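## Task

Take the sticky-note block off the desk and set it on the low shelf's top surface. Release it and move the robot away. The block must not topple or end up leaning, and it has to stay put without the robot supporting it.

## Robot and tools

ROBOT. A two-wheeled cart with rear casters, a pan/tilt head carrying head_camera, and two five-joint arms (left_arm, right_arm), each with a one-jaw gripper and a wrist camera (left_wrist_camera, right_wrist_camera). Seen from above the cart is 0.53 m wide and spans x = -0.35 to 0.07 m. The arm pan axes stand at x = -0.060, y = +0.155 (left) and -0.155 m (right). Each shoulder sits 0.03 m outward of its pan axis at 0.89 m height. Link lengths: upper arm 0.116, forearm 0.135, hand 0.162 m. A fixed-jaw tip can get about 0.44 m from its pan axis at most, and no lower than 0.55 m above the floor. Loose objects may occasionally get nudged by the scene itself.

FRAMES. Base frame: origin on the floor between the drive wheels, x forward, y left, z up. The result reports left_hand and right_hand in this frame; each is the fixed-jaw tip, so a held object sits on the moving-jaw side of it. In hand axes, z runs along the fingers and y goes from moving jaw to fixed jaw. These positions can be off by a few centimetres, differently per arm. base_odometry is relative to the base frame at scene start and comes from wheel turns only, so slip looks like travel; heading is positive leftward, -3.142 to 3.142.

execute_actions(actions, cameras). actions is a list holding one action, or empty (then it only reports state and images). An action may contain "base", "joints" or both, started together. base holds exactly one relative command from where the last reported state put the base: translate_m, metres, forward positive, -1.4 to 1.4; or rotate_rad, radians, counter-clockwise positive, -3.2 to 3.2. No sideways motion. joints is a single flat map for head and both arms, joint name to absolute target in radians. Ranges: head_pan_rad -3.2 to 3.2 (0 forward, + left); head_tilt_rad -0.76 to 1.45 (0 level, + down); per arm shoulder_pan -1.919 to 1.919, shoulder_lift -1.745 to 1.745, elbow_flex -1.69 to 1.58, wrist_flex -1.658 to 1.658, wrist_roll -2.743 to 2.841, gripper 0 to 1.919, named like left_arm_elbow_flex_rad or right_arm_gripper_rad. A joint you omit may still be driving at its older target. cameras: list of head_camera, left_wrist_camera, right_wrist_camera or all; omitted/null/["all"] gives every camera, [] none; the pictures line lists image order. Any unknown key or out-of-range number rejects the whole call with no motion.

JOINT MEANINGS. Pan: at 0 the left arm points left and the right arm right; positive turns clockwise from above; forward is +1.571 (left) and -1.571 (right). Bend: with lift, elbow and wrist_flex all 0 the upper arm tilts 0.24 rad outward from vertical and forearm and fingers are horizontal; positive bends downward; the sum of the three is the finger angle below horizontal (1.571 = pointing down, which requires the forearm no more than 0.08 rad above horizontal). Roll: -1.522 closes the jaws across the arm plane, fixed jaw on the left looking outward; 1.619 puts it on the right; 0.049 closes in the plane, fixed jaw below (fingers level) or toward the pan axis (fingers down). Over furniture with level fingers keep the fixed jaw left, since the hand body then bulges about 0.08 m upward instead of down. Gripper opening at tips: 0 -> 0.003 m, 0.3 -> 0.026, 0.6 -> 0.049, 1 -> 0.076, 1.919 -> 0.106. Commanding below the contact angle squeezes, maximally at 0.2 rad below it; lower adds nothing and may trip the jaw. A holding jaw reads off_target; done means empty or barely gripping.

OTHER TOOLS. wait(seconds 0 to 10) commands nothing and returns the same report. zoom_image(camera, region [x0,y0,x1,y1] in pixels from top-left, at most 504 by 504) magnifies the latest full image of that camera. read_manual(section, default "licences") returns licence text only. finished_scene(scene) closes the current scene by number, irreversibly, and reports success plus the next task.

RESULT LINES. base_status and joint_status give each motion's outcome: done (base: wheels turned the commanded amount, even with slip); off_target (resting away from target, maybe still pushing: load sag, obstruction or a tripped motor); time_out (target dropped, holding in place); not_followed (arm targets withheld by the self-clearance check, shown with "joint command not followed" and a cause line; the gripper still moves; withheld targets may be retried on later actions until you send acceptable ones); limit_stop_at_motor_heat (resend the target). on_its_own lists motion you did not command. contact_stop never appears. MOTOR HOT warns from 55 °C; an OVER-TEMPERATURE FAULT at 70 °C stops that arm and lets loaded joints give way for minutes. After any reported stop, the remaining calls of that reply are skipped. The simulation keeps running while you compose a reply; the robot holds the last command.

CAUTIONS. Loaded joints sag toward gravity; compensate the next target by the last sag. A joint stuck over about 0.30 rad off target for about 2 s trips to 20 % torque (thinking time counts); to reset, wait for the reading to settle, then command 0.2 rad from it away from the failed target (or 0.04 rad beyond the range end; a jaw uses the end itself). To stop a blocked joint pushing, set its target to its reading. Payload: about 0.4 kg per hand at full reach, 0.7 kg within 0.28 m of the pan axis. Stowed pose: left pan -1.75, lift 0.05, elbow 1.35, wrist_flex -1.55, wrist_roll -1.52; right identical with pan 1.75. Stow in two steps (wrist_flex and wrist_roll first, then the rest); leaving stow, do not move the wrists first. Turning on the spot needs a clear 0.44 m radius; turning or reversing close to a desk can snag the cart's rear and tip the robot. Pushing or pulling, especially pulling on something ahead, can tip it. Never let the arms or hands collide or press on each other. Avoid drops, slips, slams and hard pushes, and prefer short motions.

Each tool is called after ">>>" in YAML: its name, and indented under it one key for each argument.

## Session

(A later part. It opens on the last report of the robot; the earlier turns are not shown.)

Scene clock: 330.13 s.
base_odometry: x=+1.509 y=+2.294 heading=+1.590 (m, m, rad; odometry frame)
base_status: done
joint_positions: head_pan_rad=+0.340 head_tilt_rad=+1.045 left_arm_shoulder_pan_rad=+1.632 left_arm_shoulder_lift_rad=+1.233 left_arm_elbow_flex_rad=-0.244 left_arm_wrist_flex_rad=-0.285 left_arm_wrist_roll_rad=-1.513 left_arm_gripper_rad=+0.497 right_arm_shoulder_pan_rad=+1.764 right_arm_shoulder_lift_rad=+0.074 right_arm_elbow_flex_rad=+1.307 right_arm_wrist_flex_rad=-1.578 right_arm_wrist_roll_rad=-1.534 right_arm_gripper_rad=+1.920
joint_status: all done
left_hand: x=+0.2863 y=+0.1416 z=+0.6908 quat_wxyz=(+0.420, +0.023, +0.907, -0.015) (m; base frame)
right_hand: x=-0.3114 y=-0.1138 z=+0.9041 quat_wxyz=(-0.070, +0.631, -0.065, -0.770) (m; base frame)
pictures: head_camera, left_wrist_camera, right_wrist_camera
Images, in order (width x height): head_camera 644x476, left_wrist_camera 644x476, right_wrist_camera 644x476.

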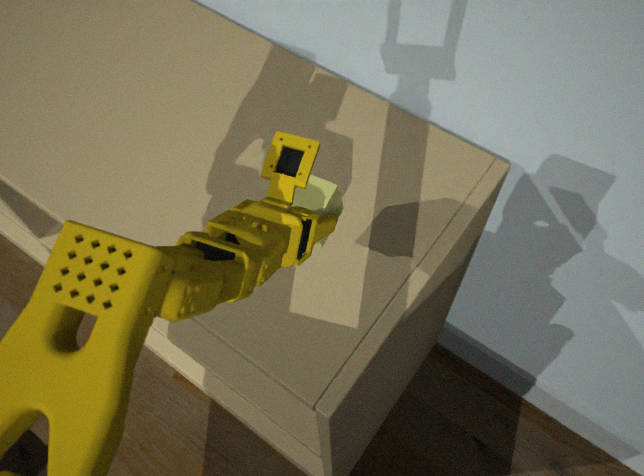

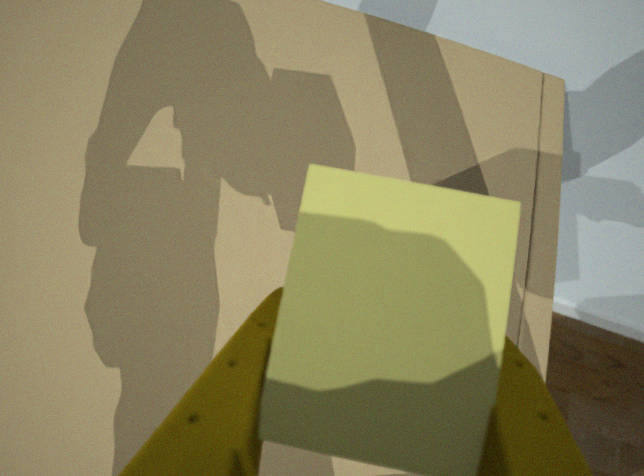

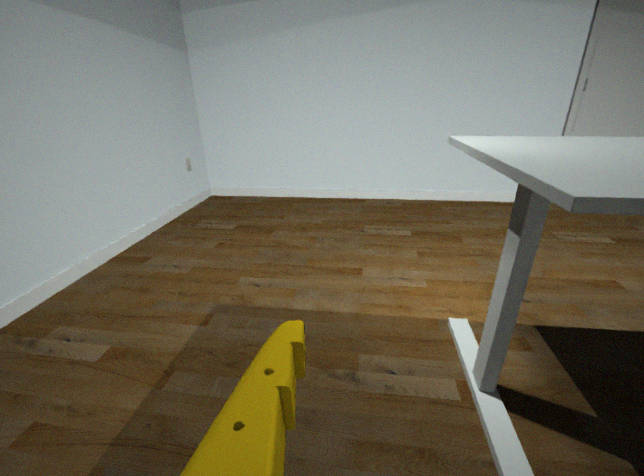

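>>> execute_actions:
  actions:
    - {"joints": {"left_arm_shoulder_lift_rad": 1.35}}
  cameras: ["head_camera", "left_wrist_camera"]

Scene clock: 336.77 s.
base_odometry: x=+1.509 y=+2.294 heading=+1.590 (m, m, rad; odometry frame)
base_status: not commanded
joint_positions: head_pan_rad=+0.340 head_tilt_rad=+1.045 left_arm_shoulder_pan_rad=+1.632 left_arm_shoulder_lift_rad=+1.379 left_arm_elbow_flex_rad=-0.244 left_arm_wrist_flex_rad=-0.287 left_arm_wrist_roll_rad=-1.513 left_arm_gripper_rad=+0.497 right_arm_shoulder_pan_rad=+1.764 right_arm_shoulder_lift_rad=+0.074 right_arm_elbow_flex_rad=+1.307 right_arm_wrist_flex_rad=-1.578 right_arm_wrist_roll_rad=-1.534 right_arm_gripper_rad=+1.920
joint_status: all done
left_hand: x=+0.2536 y=+0.1436 z=+0.6472 quat_wxyz=(+0.353, +0.024, +0.935, -0.012) (m; base frame)
right_hand: x=-0.3114 y=-0.1138 z=+0.9041 quat_wxyz=(-0.070, +0.631, -0.065, -0.770) (m; base frame)
pictures: head_camera, left_wrist_camera
Images, in order (width x height): head_camera 644x476, left_wrist_camera 644x476.

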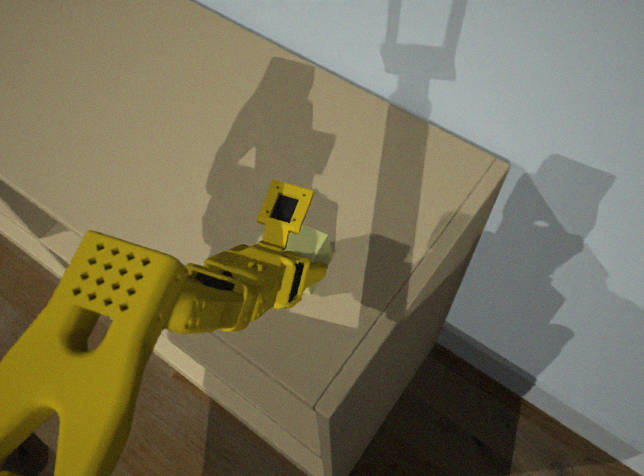

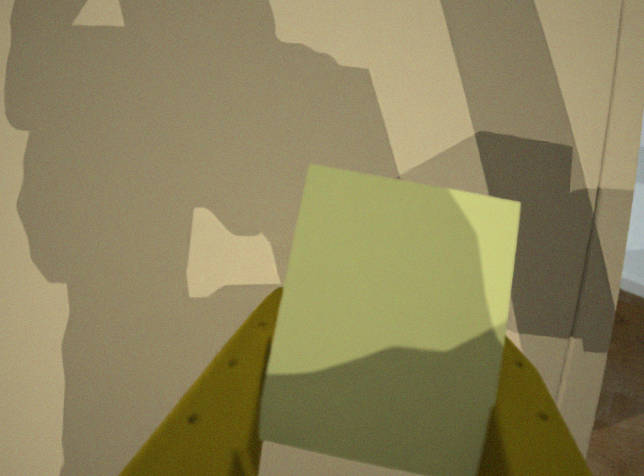

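>>> zoom_image:
  camera: "head_camera"
  region: [240, 190, 420, 330]

>>> execute_actions:
  actions:
    - {"joints": {"left_arm_shoulder_lift_rad": 1.41}}
  cameras: ["head_camera", "left_wrist_camera"]

Region (240, 190, 420, 330) of head_camera's 644x476 image, scaled by 2.800.

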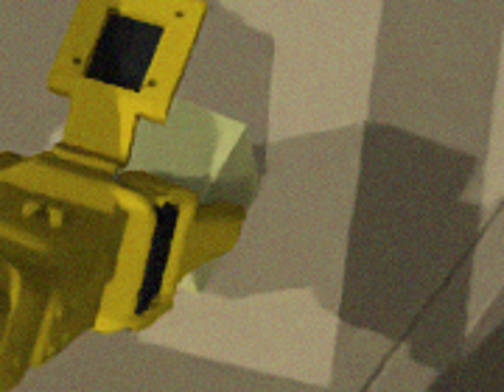

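Scene clock: 344.27 s.
base_odometry: x=+1.509 y=+2.294 heading=+1.590 (m, m, rad; odometry frame)
base_status: not commanded
joint_positions: head_pan_rad=+0.340 head_tilt_rad=+1.045 left_arm_shoulder_pan_rad=+1.632 left_arm_shoulder_lift_rad=+1.411 left_arm_elbow_flex_rad=-0.247 left_arm_wrist_flex_rad=-0.296 left_arm_wrist_roll_rad=-1.513 left_arm_gripper_rad=+0.497 right_arm_shoulder_pan_rad=+1.764 right_arm_shoulder_lift_rad=+0.074 right_arm_elbow_flex_rad=+1.307 right_arm_wrist_flex_rad=-1.578 right_arm_wrist_roll_rad=-1.534 right_arm_gripper_rad=+1.920
joint_status: all done
left_hand: x=+0.2474 y=+0.1440 z=+0.6396 quat_wxyz=(+0.344, +0.024, +0.939, -0.012) (m; base frame)
right_hand: x=-0.3114 y=-0.1138 z=+0.9041 quat_wxyz=(-0.070, +0.631, -0.065, -0.770) (m; base frame)
pictures: head_camera, left_wrist_camera
Images, in order (width x height): head_camera 644x476, left_wrist_camera 644x476.

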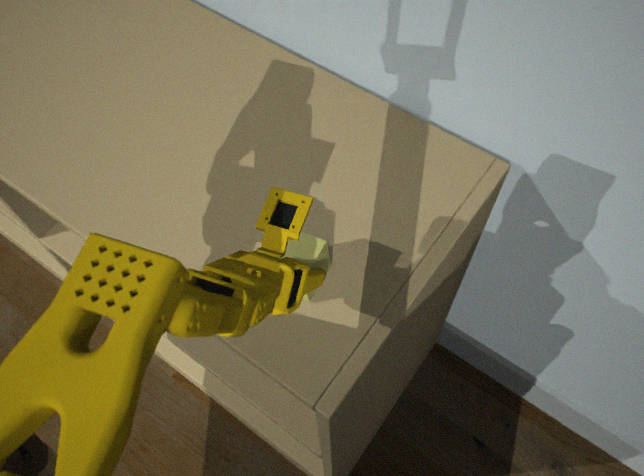

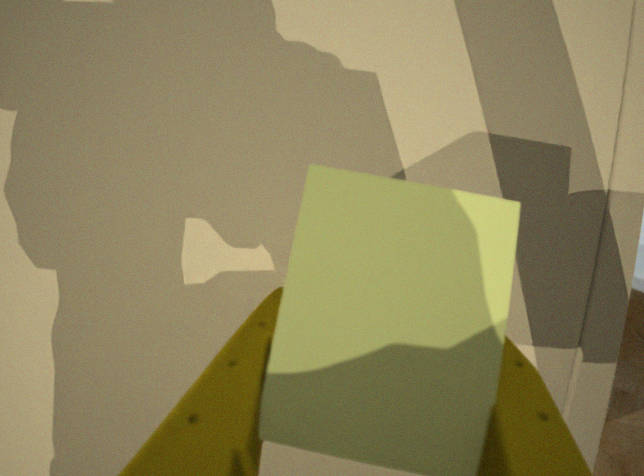

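Contact (no sag, wrist relaxing). Release.

>>> execute_actions:
  actions:
    - {"joints": {"left_arm_shoulder_lift_rad": 1.385, "left_arm_gripper_rad": 1.0}}
  cameras: ["head_camera", "left_wrist_camera"]

Scene clock: 349.50 s.
base_odometry: x=+1.509 y=+2.294 heading=+1.590 (m, m, rad; odometry frame)
base_status: not commanded
joint_positions: head_pan_rad=+0.340 head_tilt_rad=+1.045 left_arm_shoulder_pan_rad=+1.632 left_arm_shoulder_lift_rad=+1.411 left_arm_elbow_flex_rad=-0.248 left_arm_wrist_flex_rad=-0.297 left_arm_wrist_roll_rad=-1.513 left_arm_gripper_rad=+0.991 right_arm_shoulder_pan_rad=+1.764 right_arm_shoulder_lift_rad=+0.074 right_arm_elbow_flex_rad=+1.307 right_arm_wrist_flex_rad=-1.578 right_arm_wrist_roll_rad=-1.534 right_arm_gripper_rad=+1.920
joint_status: all done
left_hand: x=+0.2480 y=+0.1440 z=+0.6400 quat_wxyz=(+0.345, +0.024, +0.938, -0.012) (m; base frame)
right_hand: x=-0.3114 y=-0.1138 z=+0.9041 quat_wxyz=(-0.070, +0.631, -0.065, -0.770) (m; base frame)
pictures: head_camera, left_wrist_camera
Images, in order (width x height): head_camera 644x476, left_wrist_camera 644x476.

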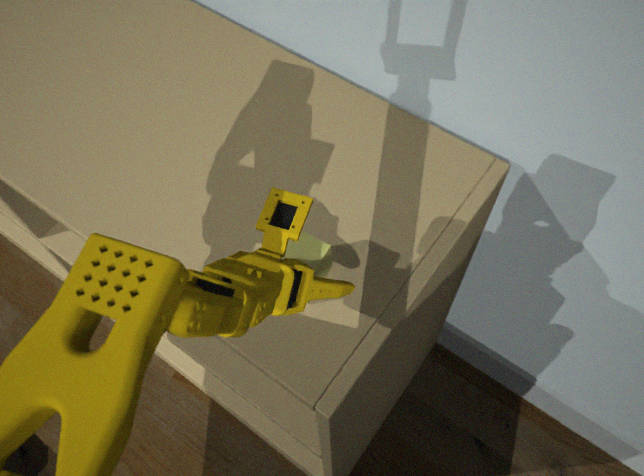

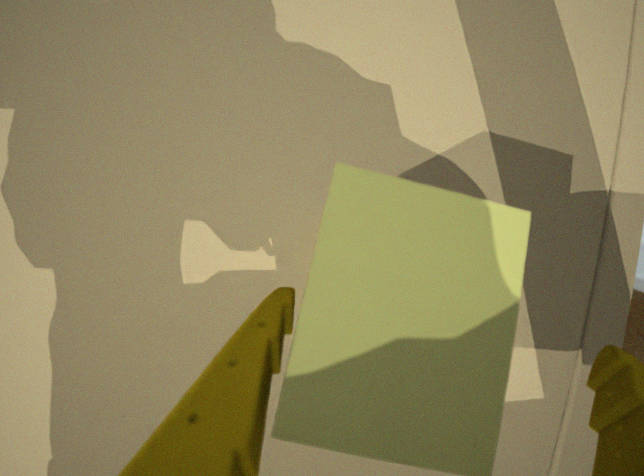

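>>> execute_actions:
  actions:
    - {"base": {"translate_m": -0.22}, "joints": {"left_arm_shoulder_pan_rad": 1.59, "left_arm_shoulder_lift_rad": 0.5, "left_arm_gripper_rad": 1.3, "head_pan_rad": 0.2, "head_tilt_rad": 0.9}}

Scene clock: 359.93 s.
base_odometry: x=+1.513 y=+2.074 heading=+1.589 (m, m, rad; odometry frame)
base_status: done
joint_positions: head_pan_rad=+0.210 head_tilt_rad=+0.915 left_arm_shoulder_pan_rad=+1.596 left_arm_shoulder_lift_rad=+0.563 left_arm_elbow_flex_rad=-0.248 left_arm_wrist_flex_rad=-0.297 left_arm_wrist_roll_rad=-1.513 left_arm_gripper_rad=+1.293 right_arm_shoulder_pan_rad=+1.764 right_arm_shoulder_lift_rad=+0.074 right_arm_elbow_flex_rad=+1.307 right_arm_wrist_flex_rad=-1.578 right_arm_wrist_roll_rad=-1.534 right_arm_gripper_rad=+1.920
joint_status: all done
left_hand: x=+0.3446 y=+0.1524 z=+0.9344 quat_wxyz=(+0.701, +0.006, +0.713, -0.012) (m; base frame)
right_hand: x=-0.3114 y=-0.1138 z=+0.9041 quat_wxyz=(-0.070, +0.631, -0.065, -0.770) (m; base frame)
pictures: head_camera, left_wrist_camera, right_wrist_camera
Images, in order (width x height): head_camera 644x476, left_wrist_camera 644x476, right_wrist_camera 644x476.

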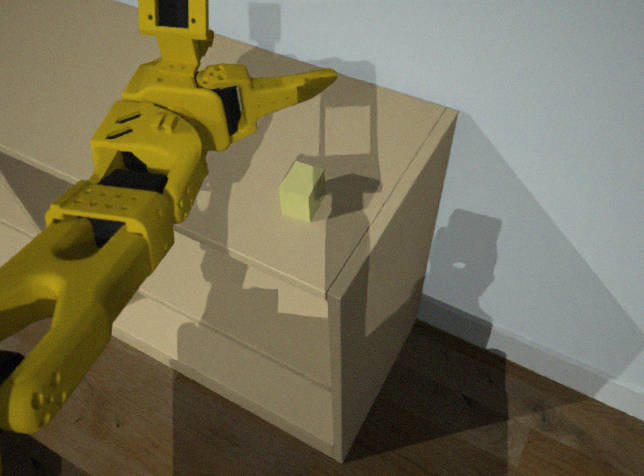

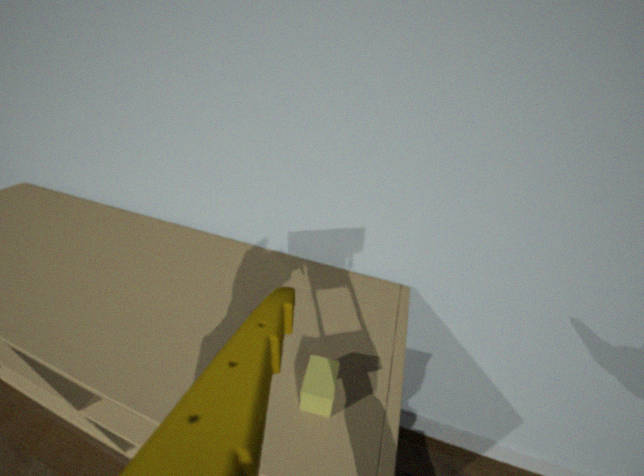

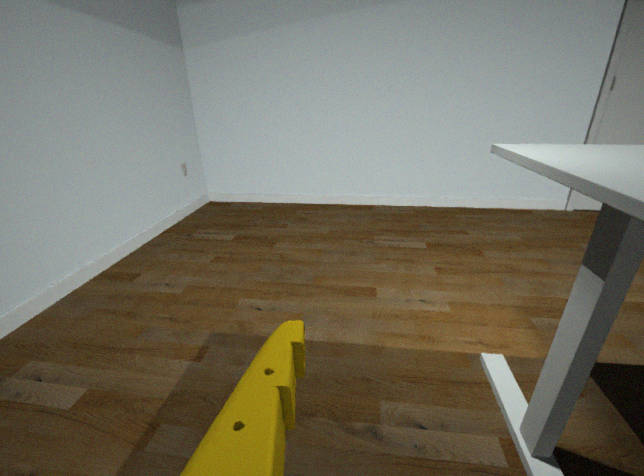

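The block rests on the shelf top, well inside the edges, and the hand is about 0.3 m clear.

>>> finished_scene:
  scene: 2

The scene is finished: the task was done.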